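## Task

Press every drive blank that protrudes from the rack front fully home so it seats and latches, skipping any blank carrying a green sticker, which must stay untouched. The rack is free-standing: tilting it beyond a slight amount is a failure, and it must finish at its original spot. A blank counts only if it stays seated without the robot holding it.

## Robot and tools

Robot: one six-joint arm with a two-finger gripper. There is only one arm, so every row describes that arm alone. Knocking anything off the table, or tipping the loose rack more than a little or shifting it, fails the job.

Scene frame: origin on the table surface directly under the arm base; +z up; +y is to the left when facing along +x. The base itself may sit slightly tilted. The reported hand position (end_effector_position in metres, end_effector_quat_wxyz) is in this frame and gets less accurate at long reach. That point lies between the finger pads, 3 to 4 cm behind the fingertips. In the gripper's own axes the fingers point along +x and close along y.

Tool execute_actions, argument actions: a list holding zero or one item. Empty list: nothing is commanded, the current state comes back with camera pictures. One item with rows and optional steps (1 to 15, default 15; at least 4 for an action): each row is used for one control step of 1/30 s, and the final row repeats if steps outnumber rows. One item with only steps (up to 300): a wait that commands nothing and ends that many steps after the previous result. Optional pictures: true adds images to an action result.

Each row is 7 plain numbers, absolute targets, not offsets: waist, shoulder, elbow, wrist pitch, wrist yaw, wrist roll, in radians and in the same order and convention as the Joint positions line, then the gripper opening. Stated joint ranges: waist -3.054 to 3.054, shoulder 0.000 to 3.142, elbow 0.000 to 2.356, wrist pitch -1.571 to 1.571, wrist yaw -1.571 to 1.571, wrist roll -3.142 to 3.142. A target beyond an end by more than 0.010 rad and further out than the current angle gets the whole call refused, so nothing moves. True ends may differ by up to 0.010 rad; a joint pushed past its true end stops there and the result may say "joint sent to its limit" (possibly about an earlier action). No such line does not prove more travel is available.

Opening is a scale from -1 to 1: +1 fully open (pad gap 0.088 m), empty fingers touch near -0.80, and values below that add nothing. Closing from fully open takes about 0.5 s. For pushing blanks, a closed gripper makes a solid pusher.

Motion limits: each joint's sent target stays within a lead of its measured angle (0.211 rad for waist, shoulder, elbow; 0.213 wrist pitch; 0.267 wrist yaw; 0.228 wrist roll), and all targets are scaled back if they would place the hand more than 70 mm from where it is. Large moves therefore take several calls. Friction can leave joints short of target, especially far out, and tiny changes may not move at all; read Joint positions after every move. The arm keeps heading for the last row sent while you think or wait, until it has nearly stopped or a step was HELD.

Result lines: the state line gives pose and linear/angular velocities (m/s, rad/s). Joint positions and Joint velocities list the six joints then the pad gap in m. grip_measured is the opening on the command scale; readings may be off by about 1 mm throughout and read narrower while squeezing something hard. "joint command not followed" means the clearance check altered or blocked targets (mount blocks and posts count as part of the arm). HELD marks steps where your row was partly or wholly not sent. The result is taken 4 steps before an action ends; those steps run afterwards. MOTOR HOT warns from 50 °C; OVER-TEMPERATURE FAULT means the arm is halted to cool at 95 °C, and if cooling fails within 30 to 60 s power cuts and the arm goes limp. Torque fault: if contact torque reaches a joint's load limit (waist 17.2, shoulder 21.3, elbow 21.3, wrist pitch 5.61, wrist yaw 5.59, wrist roll 5.24 N m) the arm freezes for 10 s and the rest of the call is dropped.

Pushing advice: approach each blank straight on, push in short steps only until it stops and latches, then back off so it holds by itself. Avoid shoving hard enough to slide or tilt the rack, avoid striking blanks with the skipped sticker colour, and avoid slams. Pads can spike in force at first contact.

Tool zoom_image: camera one of cam_high, cam_low, cam_wrist; region [x0, y0, x1, y1] in pixels of that camera's latest full image, top-left origin, at most 504 by 504. Images are 672x504. Useful to read sticker colours and check whether blanks are flush.

Call it only once the blanks are seated and the robot is clear. Ending a reply without a tool call ends all remaining scenes. Scene 2 uses the same robot and cameras; some motor heat carries over.

Each tool is called after "Request:" as name(argument=value, ...), one argument or row to a line, values as JSON.

## Session

Request:
execute_actions(
  actions=[],
)

Scene clock: 0.00 s of 4500.00 s.
end_effector_position=(+0.3667, +0.0004, +0.1560) grip_measured=+0.823 end_effector_quat_wxyz=(+0.664, +0.277, +0.282, -0.634) end_effector_velocity=(-0.003, +0.001, -0.002) end_effector_angular_velocity=(+0.019, +0.007, -0.012)
Joint positions: [ 0.186  1.839  1.42  -1.167  0.713  1.871  0.079]
Joint velocities: [-0.002 -0.002 -0.002 -0.007 -0.022  0.007  0.   ]
Heat: hottest wrist roll 26 °C (+0.0 °C/min).

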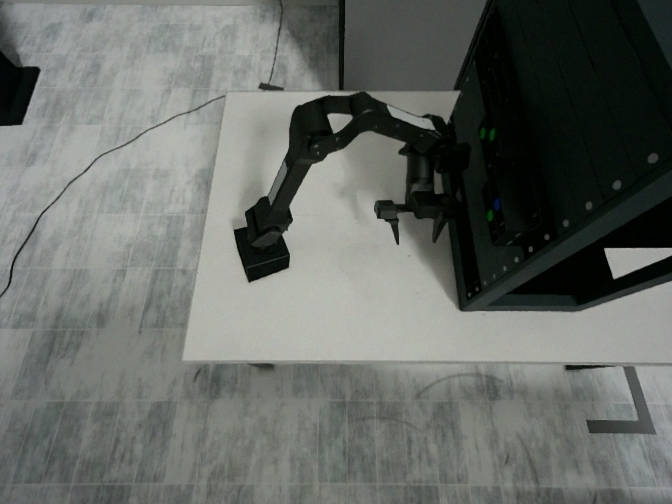

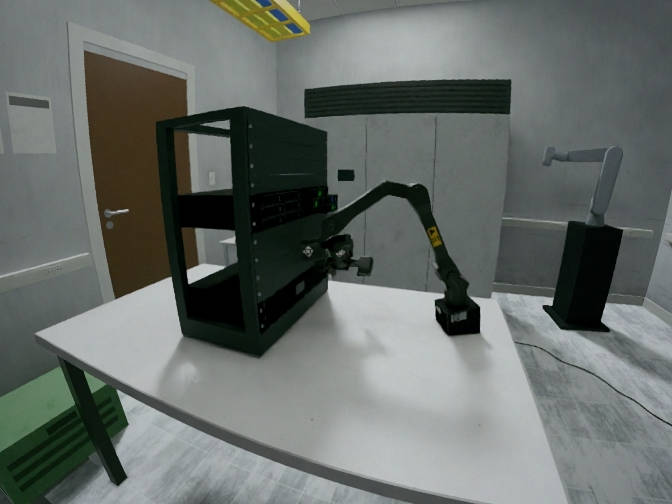

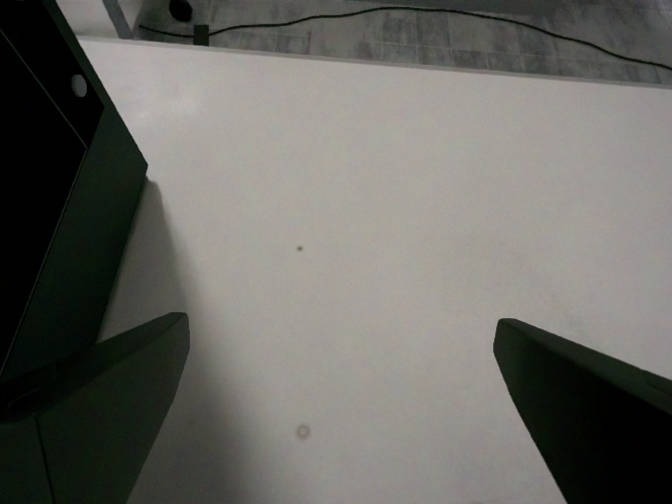

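Request:
zoom_image(
  camera="cam_high",
  region=[420, 20, 600, 320],
)

Request:
zoom_image(
  camera="cam_low",
  region=[230, 160, 390, 280],
)

Region (420, 20, 600, 320) of cam_high's 672x504 image, scaled by 1.680, with more detail than that image has; it fills the left 302 columns of this view, and the rest is white.

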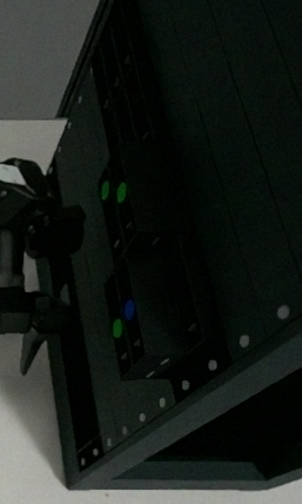

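Region (230, 160, 390, 280) of cam_low's 672x504 image, scaled by 3.150, with more detail than that image has; it fills the top 378 rows of this view, and the rest is white.

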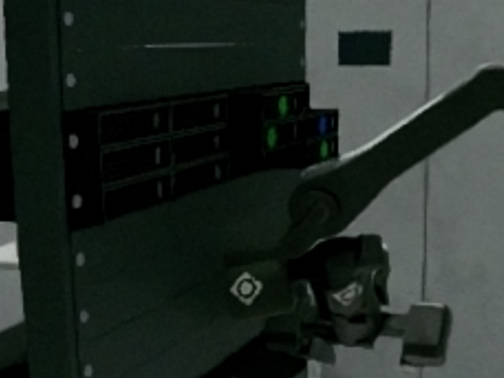

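Request:
execute_actions(
  actions=[
    {"rows":[[0.1,0.8,0.9,-1.167,0.4,1,-0.9]]},
  ],
)

Request:
execute_actions(
  actions=[
    {"steps":30},
  ],
)

Request:
execute_actions(
  actions=[
    {"rows":[[0,0.7,0.7,0,0,0,-0.9]]},
  ],
)

Request:
execute_actions(
  actions=[
    {"steps":45},
  ],
  pictures=true,
)

Scene clock: 0.93 s of 4500.00 s.
end_effector_position=(+0.2371, -0.0136, +0.1677) grip_measured=-0.412 end_effector_quat_wxyz=(+0.660, +0.193, +0.526, -0.500) end_effector_velocity=(-0.122, -0.004, +0.154) end_effector_angular_velocity=(+0.374, -0.114, +1.435)
Joint positions: [ 0.106  1.332  0.956 -1.171  0.417  1.276  0.019]
Joint velocities: [-0.017 -1.394 -0.51   0.007 -0.125 -1.619 -0.175]
Heat: hottest wrist roll 26 °C (+0.0 °C/min).
Steps of this call (steps 1 to 17: nothing new was sent; steps 18 to 28: the first 11 steps of this action). Readings (joint positions):
18: [0.179 1.812 1.390 -1.144 0.662 1.823]
19: [0.165 1.773 1.341 -1.154 0.590 1.768]
21: [0.131 1.676 1.234 -1.172 0.508 1.658]
25: [0.107 1.474 1.043 -1.168 0.438 1.439]
28: the state above

Scene clock: 1.93 s of 4500.00 s.
end_effector_position=(+0.2138, -0.0137, +0.2521) grip_measured=-0.812 end_effector_quat_wxyz=(+0.796, +0.228, +0.434, -0.354) end_effector_velocity=(-0.003, -0.001, -0.003) end_effector_angular_velocity=(+0.006, +0.010, -0.012)
Joint positions: [ 0.103  0.807  0.913 -1.168  0.406  1.007  0.   ]
Joint velocities: [-0.007 -0.002 -0.007 -0.007 -0.007  0.007  0.   ]
Heat: hottest wrist roll 26 °C (+0.0 °C/min).
Kept back: nothing.
Steps of this call (steps 1 to 4: the last 4 steps of your previous action; steps 5 to 30: the robot went on to your last target). Readings (joint positions):
1: [0.105 1.285 0.943 -1.170 0.414 1.222]
2: [0.105 1.235 0.935 -1.169 0.412 1.168]
4: [0.105 1.136 0.926 -1.168 0.410 1.096]
8: [0.104 0.938 0.919 -1.168 0.408 1.034]
30: the state above

Scene clock: 2.30 s of 4500.00 s.
end_effector_position=(+0.2762, +0.0307, +0.2532) grip_measured=-0.812 end_effector_quat_wxyz=(+0.915, +0.144, +0.371, -0.058) end_effector_velocity=(+0.214, +0.051, +0.228) end_effector_angular_velocity=(-0.893, -1.483, +1.294)
Joint positions: [ 0.007  0.712  0.72  -0.608  0.027  0.416  0.   ]
Joint velocities: [-0.037 -0.061 -0.042  1.487 -0.183 -1.604  0.   ]
Heat: hottest wrist roll 26 °C (+0.0 °C/min).
Steps of this call (steps 1 to 11: the first 11 steps of this action). Readings (joint positions):
1: [0.088 0.791 0.884 -1.118 0.361 0.961]
2: [0.065 0.766 0.843 -1.061 0.290 0.906]
4: [0.034 0.734 0.774 -0.976 0.170 0.797]
8: [0.013 0.721 0.726 -0.765 0.056 0.579]
11: the state above

Scene clock: 3.80 s of 4500.00 s.
end_effector_position=(+0.3327, +0.0443, +0.3689) grip_measured=-0.812 end_effector_quat_wxyz=(+0.996, -0.028, +0.081, +0.038) end_effector_velocity=(-0.001, +0.001, -0.002) end_effector_angular_velocity=(-0.006, +0.008, +0.015)
Joint positions: [ 0.004  0.704  0.714 -0.002  0.006  0.007  0.   ]
Joint velocities: [-0.007 -0.002 -0.002 -0.007 -0.022 -0.007  0.   ]
Heat: hottest wrist roll 26 °C (+0.0 °C/min).
Kept back: nothing.
Steps of this call (steps 1 to 4: the last 4 steps of your previous action; steps 5 to 45: the robot went on to your last target). Readings (joint positions):
1: [0.007 0.711 0.718 -0.556 0.021 0.361]
2: [0.006 0.710 0.717 -0.504 0.018 0.306]
4: [0.005 0.710 0.715 -0.399 0.012 0.196]
8: [0.004 0.709 0.714 -0.190 0.008 0.065]
45: the state above
The arm was judged still, so your last target was given up. Only a new action makes it travel on or press farther. Fingers that are still opening or closing keep moving.

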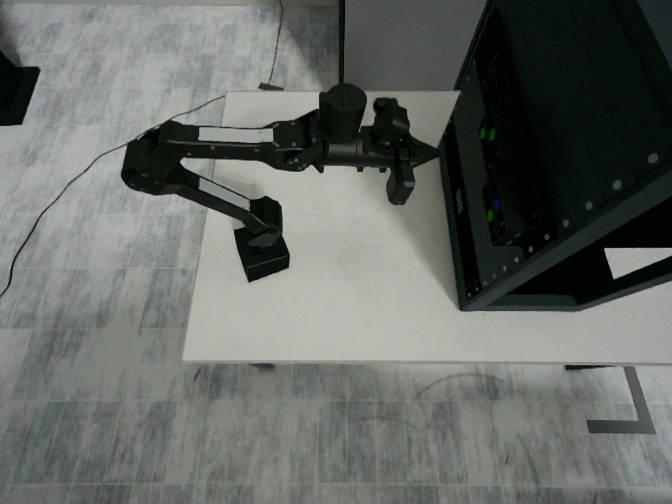

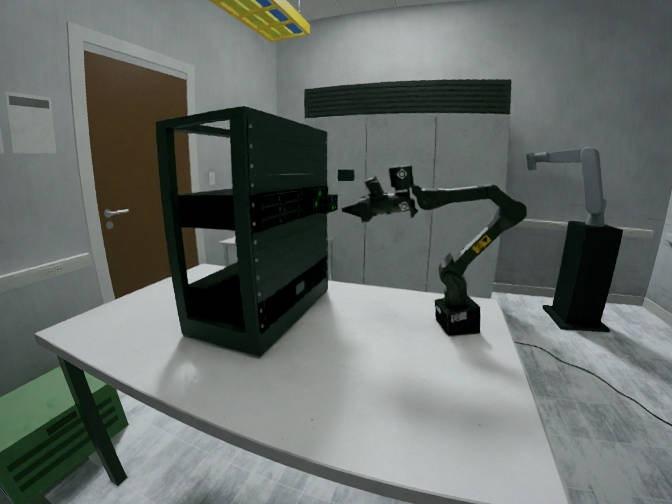

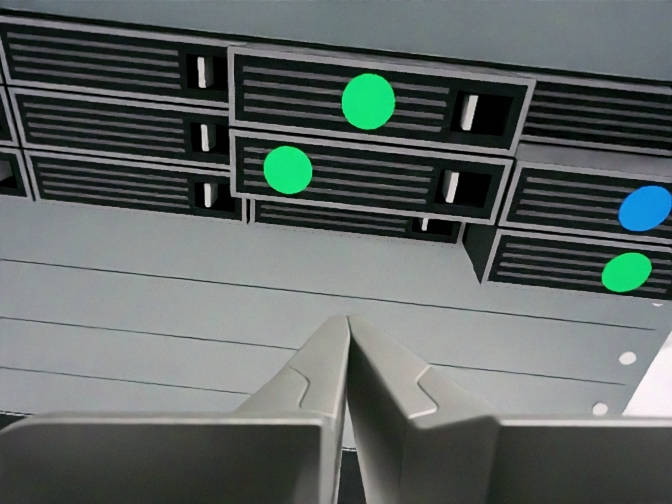

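Request:
execute_actions(
  actions=[
    {"rows":[[-0.5,0.7,0.55,0.2,-0.42,0,-0.9]]},
  ],
)

Request:
execute_actions(
  actions=[
    {"steps":15},
  ],
  pictures=true,
)

Scene clock: 4.40 s of 4500.00 s.
end_effector_position=(+0.3257, -0.0280, +0.3498) grip_measured=-0.812 end_effector_quat_wxyz=(+0.997, -0.042, +0.056, +0.008) end_effector_velocity=(-0.018, -0.066, +0.010) end_effector_angular_velocity=(-0.060, -0.050, -0.106)
Joint positions: [-0.456  0.701  0.57   0.191 -0.389  0.006  0.   ]
Joint velocities: [-0.388 -0.002 -0.032  0.081 -0.271 -0.007  0.   ]
Heat: hottest wrist roll 26 °C (+0.0 °C/min).
Steps of this call (steps 1 to 7: nothing new was sent; steps 8 to 18: the first 11 steps of this action). Readings (joint positions):
8: [-0.026 0.704 0.689 0.051 -0.058 0.006]
9: [-0.078 0.700 0.662 0.092 -0.125 0.006]
11: [-0.185 0.698 0.614 0.132 -0.244 0.006]
15: [-0.384 0.701 0.572 0.177 -0.358 0.006]
18: the state above

Scene clock: 4.90 s of 4500.00 s.
end_effector_position=(+0.3236, -0.0355, +0.3495) grip_measured=-0.812 end_effector_quat_wxyz=(+0.997, -0.044, +0.055, +0.000) end_effector_velocity=(-0.001, -0.001, +0.001) end_effector_angular_velocity=(+0.004, -0.007, +0.000)
Joint positions: [-0.496  0.701  0.564  0.198 -0.413  0.006  0.   ]
Joint velocities: [-0.007 -0.002 -0.002  0.007 -0.007  0.007  0.   ]
Heat: hottest wrist roll 26 °C (+0.0 °C/min).
Kept back: nothing.
Steps of this call (steps 1 to 4: the last 4 steps of your previous action; steps 5 to 15: the robot went on to your last target). Readings (joint positions):
1: [-0.467 0.701 0.569 0.193 -0.396 0.006]
2: [-0.475 0.701 0.567 0.193 -0.401 0.006]
4: [-0.484 0.701 0.566 0.195 -0.407 0.006]
8: [-0.493 0.701 0.564 0.197 -0.412 0.006]
15: the state above

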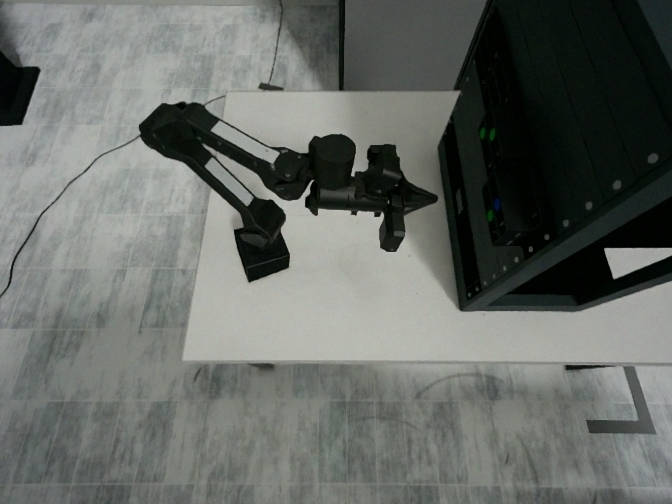

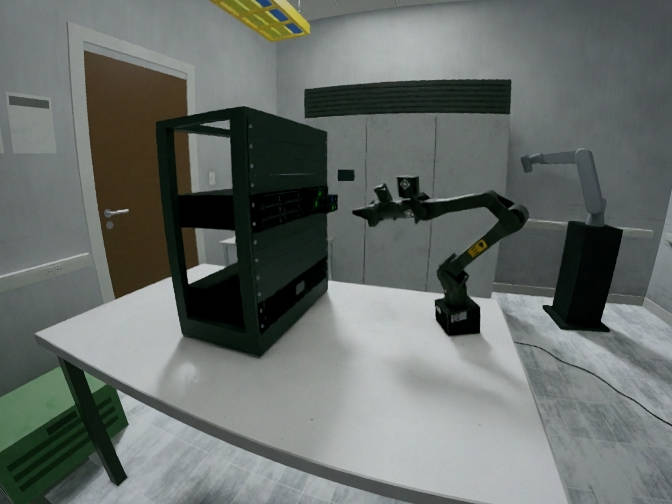

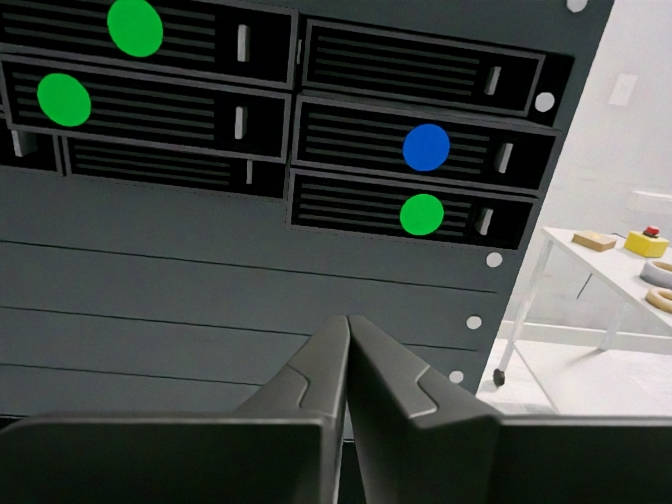

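Request:
execute_actions(
  actions=[
    {"rows":[[-0.54,1.0,0.7,0.41,-0.45,0,-0.9]]},
  ],
)

Request:
execute_actions(
  actions=[
    {"steps":15},
  ],
  pictures=true,
)

Scene clock: 5.53 s of 4500.00 s.
end_effector_position=(+0.3728, -0.0658, +0.3551) grip_measured=-0.812 end_effector_quat_wxyz=(+0.998, -0.052, +0.043, -0.004) end_effector_velocity=(+0.019, -0.008, +0.017) end_effector_angular_velocity=(-0.007, -0.058, +0.017)
Joint positions: [-0.535  0.983  0.674  0.398 -0.442  0.005  0.   ]
Joint velocities: [-0.012  0.095  0.066  0.095 -0.022  0.022  0.   ]
Heat: hottest wrist roll 26 °C (+0.0 °C/min).
Steps of this call (steps 1 to 8: the robot went on to your last target; steps 9 to 19: the first 11 steps of this action). Readings (joint positions):
9: [-0.501 0.729 0.572 0.236 -0.426 0.006]
10: [-0.509 0.774 0.595 0.287 -0.432 0.005]
12: [-0.524 0.872 0.649 0.347 -0.432 0.005]
16: [-0.533 0.963 0.671 0.384 -0.440 0.005]
19: the state above

Scene clock: 6.03 s of 4500.00 s.
end_effector_position=(+0.3750, -0.0663, +0.3587) grip_measured=-0.812 end_effector_quat_wxyz=(+0.998, -0.054, +0.038, -0.003) end_effector_velocity=(-0.001, +0.002, -0.005) end_effector_angular_velocity=(+0.018, +0.021, +0.006)
Joint positions: [-0.536  0.992  0.684  0.408 -0.444  0.005  0.   ]
Joint velocities: [ 0.002 -0.002 -0.002 -0.022 -0.007  0.007  0.   ]
Heat: hottest wrist roll 26 °C (+0.0 °C/min).
Kept back: nothing.
Steps of this call (steps 1 to 4: the last 4 steps of your previous action; steps 5 to 15: the robot went on to your last target). Readings (joint positions):
1: [-0.535 0.985 0.676 0.401 -0.443 0.005]
2: [-0.536 0.986 0.679 0.403 -0.443 0.005]
4: [-0.536 0.988 0.683 0.406 -0.444 0.005]
8: [-0.536 0.990 0.684 0.407 -0.444 0.005]
15: the state above

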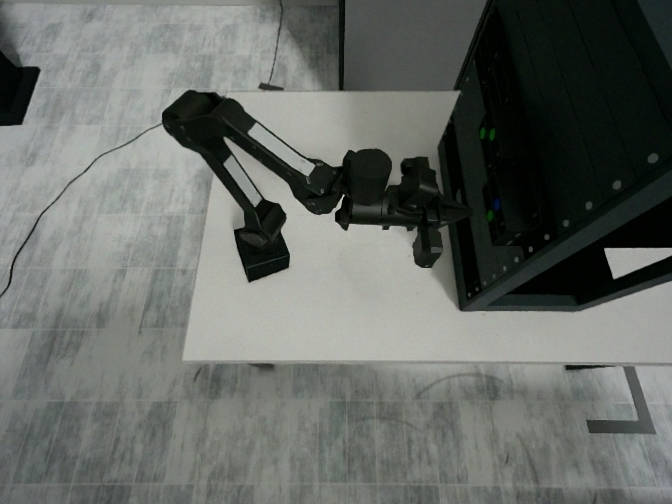

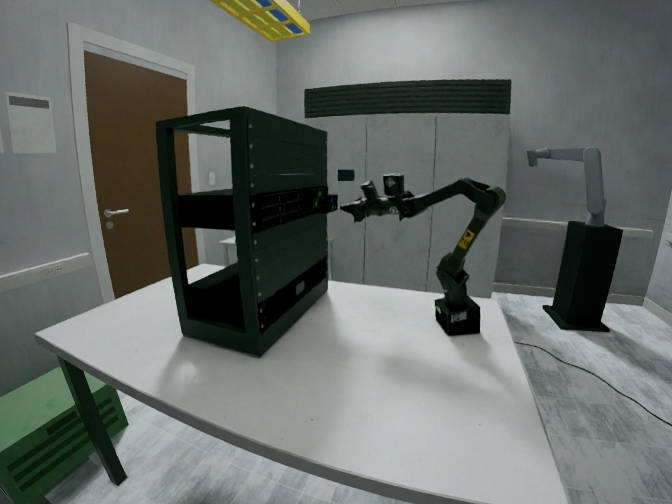

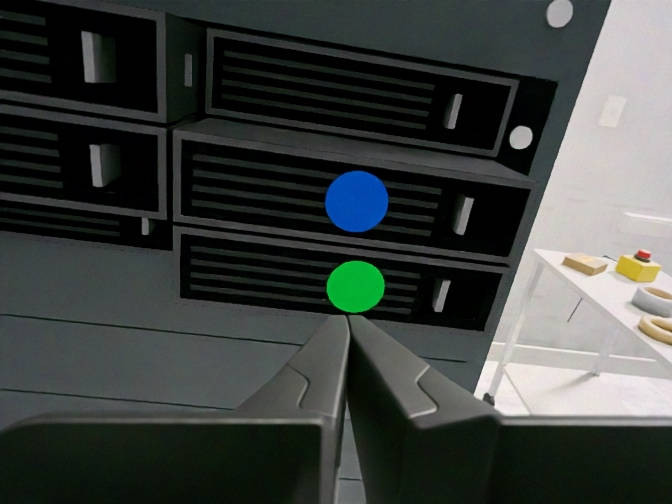

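Request:
execute_actions(
  actions=[
    {"rows":[[-0.52,1.03,0.79,0.36,-0.43,0,-0.9],[-0.5,1.06,0.82,0.36,-0.41,0,-0.9],[-0.49,1.12,0.83,0.41,-0.4,0,-0.9]]},
  ],
)

Request:
execute_actions(
  actions=[
    {"steps":15},
  ],
  pictures=true,
)

Scene clock: 6.67 s of 4500.00 s.
end_effector_position=(+0.4040, -0.0673, +0.3746) grip_measured=-0.812 end_effector_quat_wxyz=(+0.998, -0.055, +0.032, +0.000) end_effector_velocity=(+0.005, +0.003, -0.005) end_effector_angular_velocity=(+0.002, +0.019, +0.027)
Joint positions: [-0.497  1.101  0.807  0.407 -0.411  0.005  0.   ]
Joint velocities: [ 0.007  0.022  0.012 -0.007 -0.022 -0.007  0.   ]
Heat: hottest wrist roll 26 °C (+0.0 °C/min).
Steps of this call (steps 1 to 8: the robot went on to your last target; steps 9 to 19: the first 11 steps of this action). Readings (joint positions):
9: [-0.536 0.996 0.695 0.396 -0.444 0.005]
10: [-0.531 1.008 0.716 0.386 -0.441 0.005]
12: [-0.514 1.052 0.765 0.399 -0.427 0.005]
16: [-0.499 1.094 0.804 0.405 -0.413 0.005]
19: the state above

Scene clock: 7.17 s of 4500.00 s.
end_effector_position=(+0.4046, -0.0674, +0.3746) grip_measured=-0.812 end_effector_quat_wxyz=(+0.998, -0.055, +0.032, +0.000) end_effector_velocity=(-0.001, -0.002, +0.002) end_effector_angular_velocity=(-0.026, -0.008, -0.007)
Joint positions: [-0.496  1.104  0.809  0.407 -0.41   0.005  0.   ]
Joint velocities: [-0.002 -0.002 -0.002  0.007  0.007 -0.022  0.   ]
Heat: hottest wrist roll 26 °C (+0.0 °C/min).
Kept back: nothing.
Steps of this call (steps 1 to 4: the last 4 steps of your previous action; steps 5 to 15: the robot went on to your last target). Readings (joint positions):
1: [-0.497 1.101 0.807 0.407 -0.411 0.005]
2: [-0.497 1.102 0.807 0.407 -0.411 0.005]
4: [-0.496 1.102 0.807 0.407 -0.410 0.005]
8: [-0.496 1.103 0.808 0.407 -0.410 0.005]
15: the state above
The arm was judged still, so your last target was given up. Only a new action makes it travel on or press farther. Fingers that are still opening or closing keep moving.

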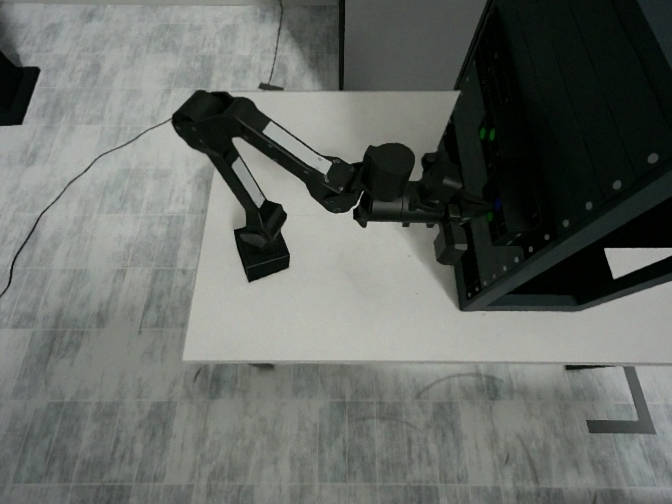

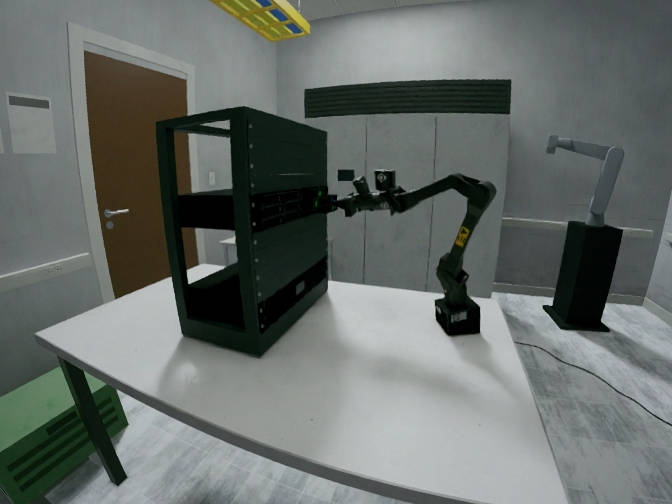

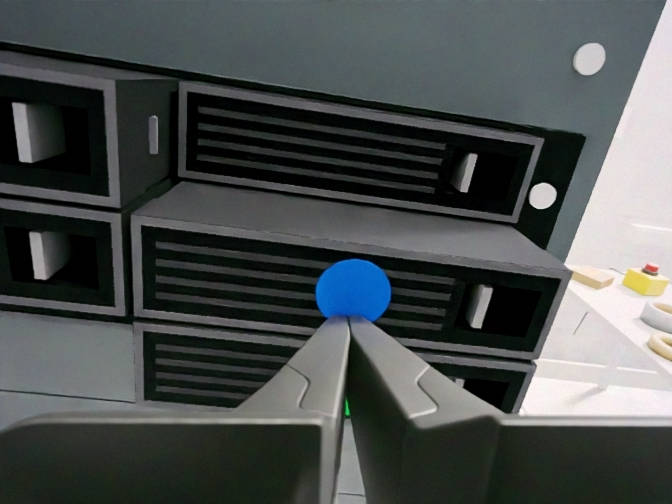

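Request:
execute_actions(
  actions=[
    {"rows":[[-0.49,1.12,0.86,0.39,-0.4,0.08,-0.9],[-0.49,1.12,0.86,0.39,-0.4,0.08,-0.9],[-0.49,1.12,0.86,0.39,-0.4,0.08,-0.9],[-0.48,1.14,0.875,0.395,-0.39,0.08,-0.9],[-0.475,1.16,0.89,0.4,-0.385,0.08,-0.9],[-0.47,1.18,0.905,0.405,-0.38,0.08,-0.9],[-0.46,1.20,0.92,0.41,-0.37,0.08,-0.9],[-0.455,1.22,0.935,0.415,-0.365,0.08,-0.9],[-0.45,1.24,0.95,0.42,-0.36,0.08,-0.9]]},
  ],
)

Request:
execute_actions(
  actions=[
    {"steps":12},
  ],
  pictures=true,
)

Scene clock: 7.83 s of 4500.00 s.
end_effector_position=(+0.4294, -0.0689, +0.3840) grip_measured=-0.812 end_effector_quat_wxyz=(+0.999, -0.022, +0.027, -0.001) end_effector_velocity=(+0.070, -0.005, +0.014) end_effector_angular_velocity=(+0.039, -0.018, +0.009)
Joint positions: [-0.466  1.195  0.905  0.41  -0.378  0.071  0.   ]
Joint velocities: [0.076 0.266 0.247 0.037 0.066 0.037 0.   ]
Heat: hottest elbow 26 °C (+0.0 °C/min).
Steps of this call (steps 1 to 9: nothing new was sent; steps 10 to 20: the first 11 steps of this action). Readings (joint positions):
10: [-0.496 1.104 0.812 0.403 -0.410 0.015]
11: [-0.495 1.105 0.817 0.396 -0.410 0.028]
13: [-0.495 1.107 0.823 0.390 -0.409 0.048]
17: [-0.479 1.154 0.868 0.399 -0.391 0.066]
20: the state above

Scene clock: 8.23 s of 4500.00 s.
end_effector_position=(+0.4352, -0.0693, +0.3856) grip_measured=-0.812 end_effector_quat_wxyz=(+0.999, -0.021, +0.026, -0.001) end_effector_velocity=(+0.000, -0.000, -0.001) end_effector_angular_velocity=(-0.005, +0.007, +0.004)
Joint positions: [-0.459  1.217  0.926  0.415 -0.371  0.074  0.   ]
Joint velocities: [-0.002  0.002  0.002 -0.007 -0.007 -0.007  0.   ]
Heat: hottest elbow 26 °C (+0.0 °C/min).
Kept back: nothing.
Steps of this call (steps 1 to 4: the last 4 steps of your previous action; steps 5 to 12: the robot went on to your last target). Readings (joint positions):
1: [-0.464 1.202 0.912 0.410 -0.376 0.071]
2: [-0.463 1.205 0.915 0.411 -0.375 0.072]
4: [-0.461 1.211 0.920 0.413 -0.373 0.073]
8: [-0.459 1.216 0.925 0.415 -0.371 0.074]
12: the state above

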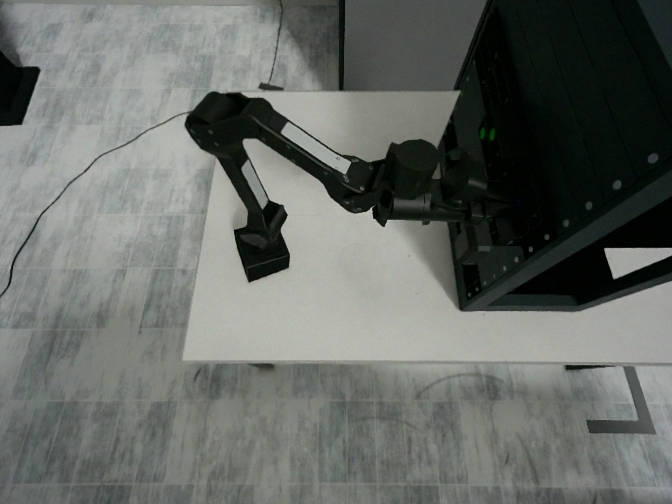

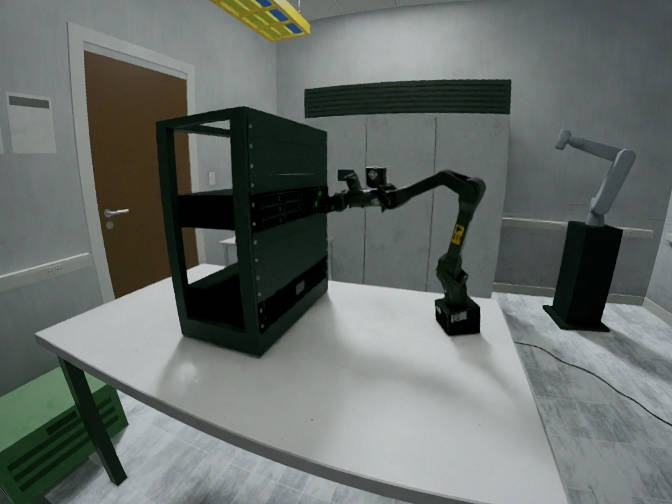

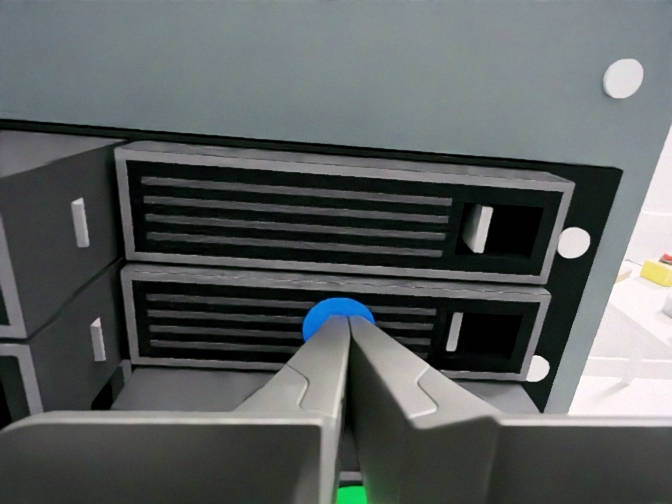

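Nearly flush; a little more.

Request:
execute_actions(
  actions=[
    {"rows":[[-0.445,1.255,0.955,0.43,-0.36,0.08,-0.9],[-0.44,1.27,0.96,0.44,-0.355,0.08,-0.9],[-0.44,1.285,0.965,0.45,-0.35,0.08,-0.9]]},
  ],
  pictures=true,
)

Request:
execute_actions(
  actions=[
    {"rows":[[-0.49,1.0,0.76,0.39,-0.4,0.08,-0.9]]},
  ],
)

Request:
execute_actions(
  actions=[
    {"rows":[[-0.1,0.6,0.7,0,0,0,-0.9]]},
  ],
  pictures=true,
)

Request:
execute_actions(
  actions=[
    {"rows":[[0.5,0.6,0.7,0,0.2,0,-0.9]]},
  ],
)

Request:
execute_actions(
  actions=[
    {"steps":12},
  ],
  pictures=true,
)

Scene clock: 8.80 s of 4500.00 s.
end_effector_position=(+0.4405, -0.0703, +0.3854) grip_measured=-0.812 end_effector_quat_wxyz=(+1.000, -0.021, +0.021, -0.001) end_effector_velocity=(-0.000, -0.003, -0.003) end_effector_angular_velocity=(-0.004, +0.010, -0.011)
Joint positions: [-0.455  1.24   0.935  0.438 -0.366  0.076  0.   ]
Joint velocities: [-0.002  0.002 -0.002 -0.007  0.007 -0.007  0.   ]
Heat: hottest elbow 26 °C (+0.0 °C/min).
Steps of this call (steps 1 to 6: the robot went on to your last target; steps 7 to 17: the first 11 steps of this action). Readings (joint positions):
7: [-0.458 1.219 0.927 0.417 -0.370 0.074]
8: [-0.457 1.224 0.929 0.422 -0.369 0.075]
10: [-0.455 1.237 0.935 0.433 -0.366 0.075]
14: [-0.455 1.239 0.935 0.437 -0.366 0.076]
17: the state above

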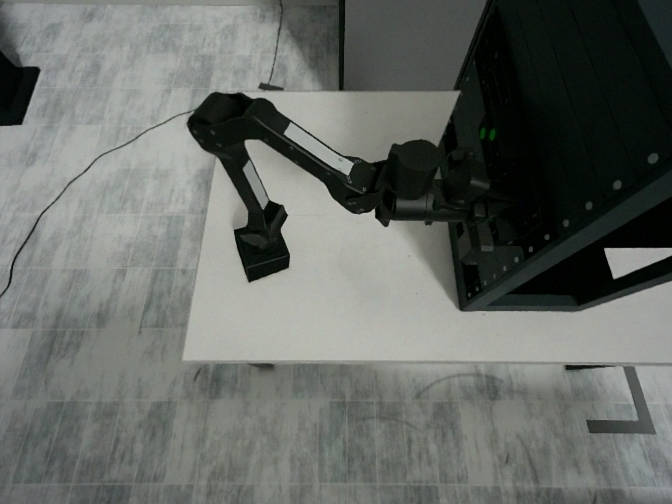

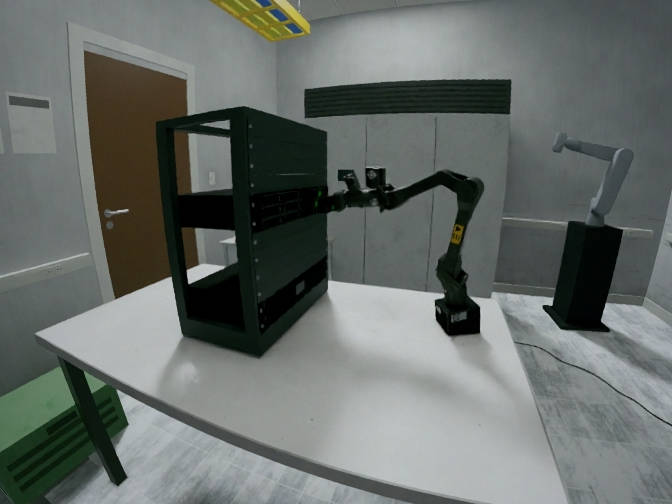

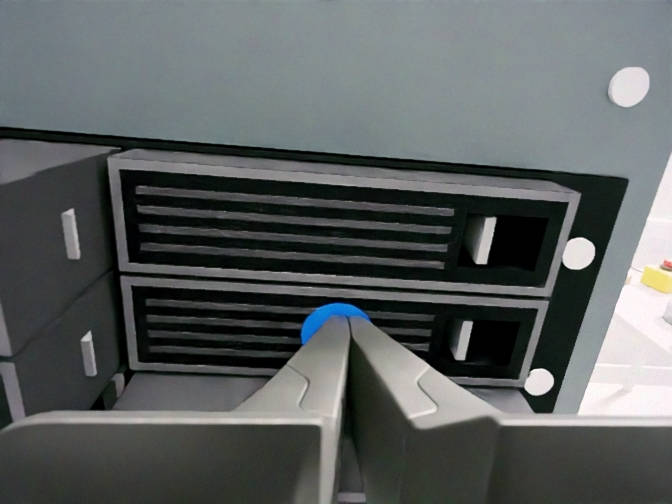

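Scene clock: 9.30 s of 4500.00 s.
end_effector_position=(+0.3887, -0.0565, +0.3919) grip_measured=-0.812 end_effector_quat_wxyz=(+1.000, -0.029, +0.008, -0.002) end_effector_velocity=(-0.012, -0.004, -0.044) end_effector_angular_velocity=(+0.032, +0.102, -0.009)
Joint positions: [-0.485  1.015  0.784  0.394 -0.392  0.076  0.   ]
Joint velocities: [-0.017 -0.032 -0.105 -0.037 -0.022 -0.007  0.   ]
Heat: hottest elbow 26 °C (+0.0 °C/min).
Steps of this call (steps 1 to 4: the last 4 steps of your previous action; steps 5 to 15: the first 11 steps of this action). Readings (joint positions):
5: [-0.457 1.213 0.915 0.442 -0.366 0.076]
6: [-0.463 1.179 0.886 0.428 -0.367 0.076]
8: [-0.474 1.102 0.830 0.406 -0.378 0.076]
12: [-0.482 1.028 0.796 0.400 -0.390 0.076]
15: the state above

Scene clock: 9.80 s of 4500.00 s.
end_effector_position=(+0.3169, +0.0164, +0.4031) grip_measured=-0.812 end_effector_quat_wxyz=(+0.999, -0.033, +0.021, -0.007) end_effector_velocity=(-0.050, +0.018, -0.008) end_effector_angular_velocity=(-0.012, +0.093, -0.028)
Joint positions: [-0.124  0.619  0.717  0.027 -0.026  0.01   0.   ]
Joint velocities: [ 0.178 -0.217  0.002 -0.315  0.198 -0.037  0.   ]
Heat: hottest elbow 26 °C (+0.0 °C/min).
Steps of this call (steps 1 to 4: the last 4 steps of your previous action; steps 5 to 15: the first 11 steps of this action). Readings (joint positions):
5: [-0.459 0.987 0.768 0.346 -0.329 0.067]
6: [-0.411 0.946 0.752 0.284 -0.264 0.052]
8: [-0.302 0.848 0.726 0.177 -0.156 0.032]
12: [-0.154 0.674 0.717 0.061 -0.057 0.014]
15: the state above

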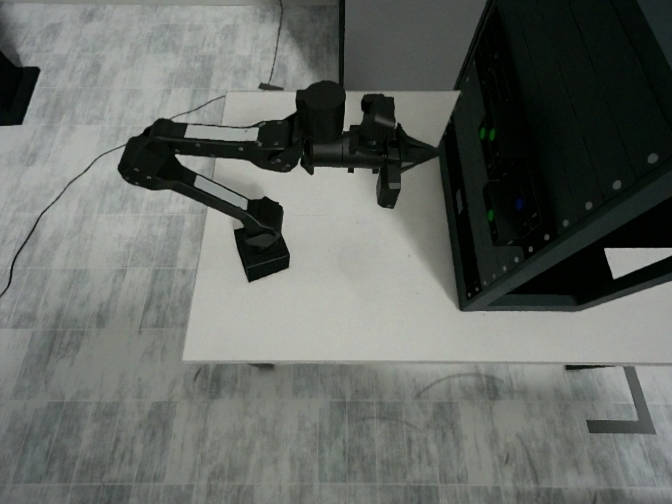

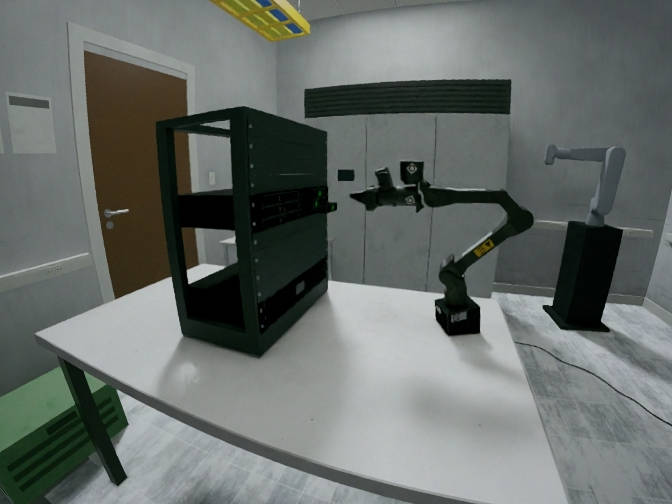

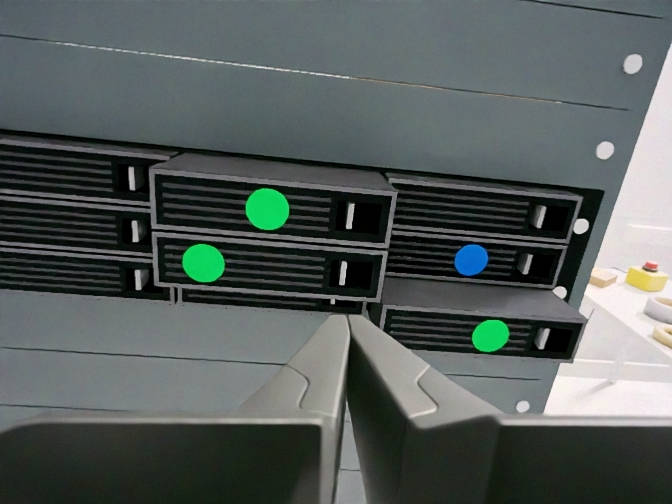

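Scene clock: 10.30 s of 4500.00 s.
end_effector_position=(+0.2939, +0.1207, +0.3944) grip_measured=-0.812 end_effector_quat_wxyz=(+0.987, -0.001, +0.038, +0.155) end_effector_velocity=(-0.081, +0.193, -0.005) end_effector_angular_velocity=(+0.125, +0.067, +0.768)
Joint positions: [0.414 0.608 0.713 0.001 0.181 0.006 0.   ]
Joint velocities: [ 0.862 -0.002 -0.007 -0.007  0.081 -0.007  0.   ]
Heat: hottest elbow 26 °C (+0.0 °C/min).
Steps of this call (steps 1 to 4: the last 4 steps of your previous action; steps 5 to 15: the first 11 steps of this action). Readings (joint positions):
5: [-0.081 0.614 0.713 0.005 0.038 0.007]
6: [-0.030 0.613 0.713 0.004 0.081 0.007]
8: [0.077 0.611 0.713 0.003 0.128 0.007]
12: [0.283 0.608 0.713 0.001 0.174 0.007]
15: the state above

Scene clock: 10.70 s of 4500.00 s.
end_effector_position=(+0.2859, +0.1375, +0.3947) grip_measured=-0.812 end_effector_quat_wxyz=(+0.981, +0.005, +0.040, +0.188) end_effector_velocity=(-0.003, +0.007, -0.006) end_effector_angular_velocity=(-0.017, +0.021, +0.040)
Joint positions: [0.494 0.607 0.713 0.001 0.194 0.006 0.   ]
Joint velocities: [ 0.017  0.002 -0.002 -0.022 -0.022 -0.007  0.   ]
Heat: hottest elbow 26 °C (+0.0 °C/min).
Kept back: nothing.
Steps of this call (steps 1 to 4: the last 4 steps of your previous action; steps 5 to 12: the robot went on to your last target). Readings (joint positions):
1: [0.438 0.608 0.713 0.001 0.184 0.006]
2: [0.454 0.608 0.713 0.001 0.186 0.006]
4: [0.474 0.608 0.713 0.001 0.190 0.006]
8: [0.490 0.607 0.713 0.001 0.193 0.006]
12: the state above

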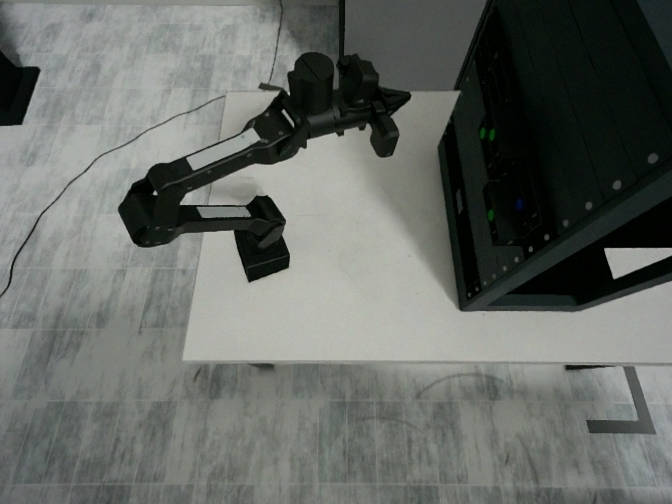

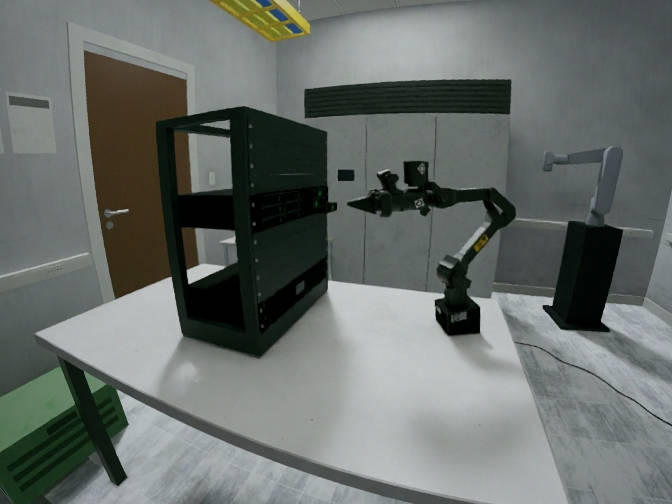

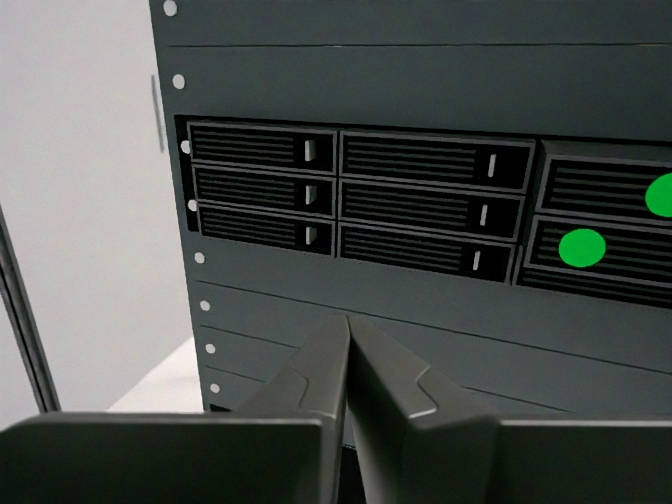

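All flush.

Request:
finished_scene(
  scene=1,
)

The scene is finished: the task was done.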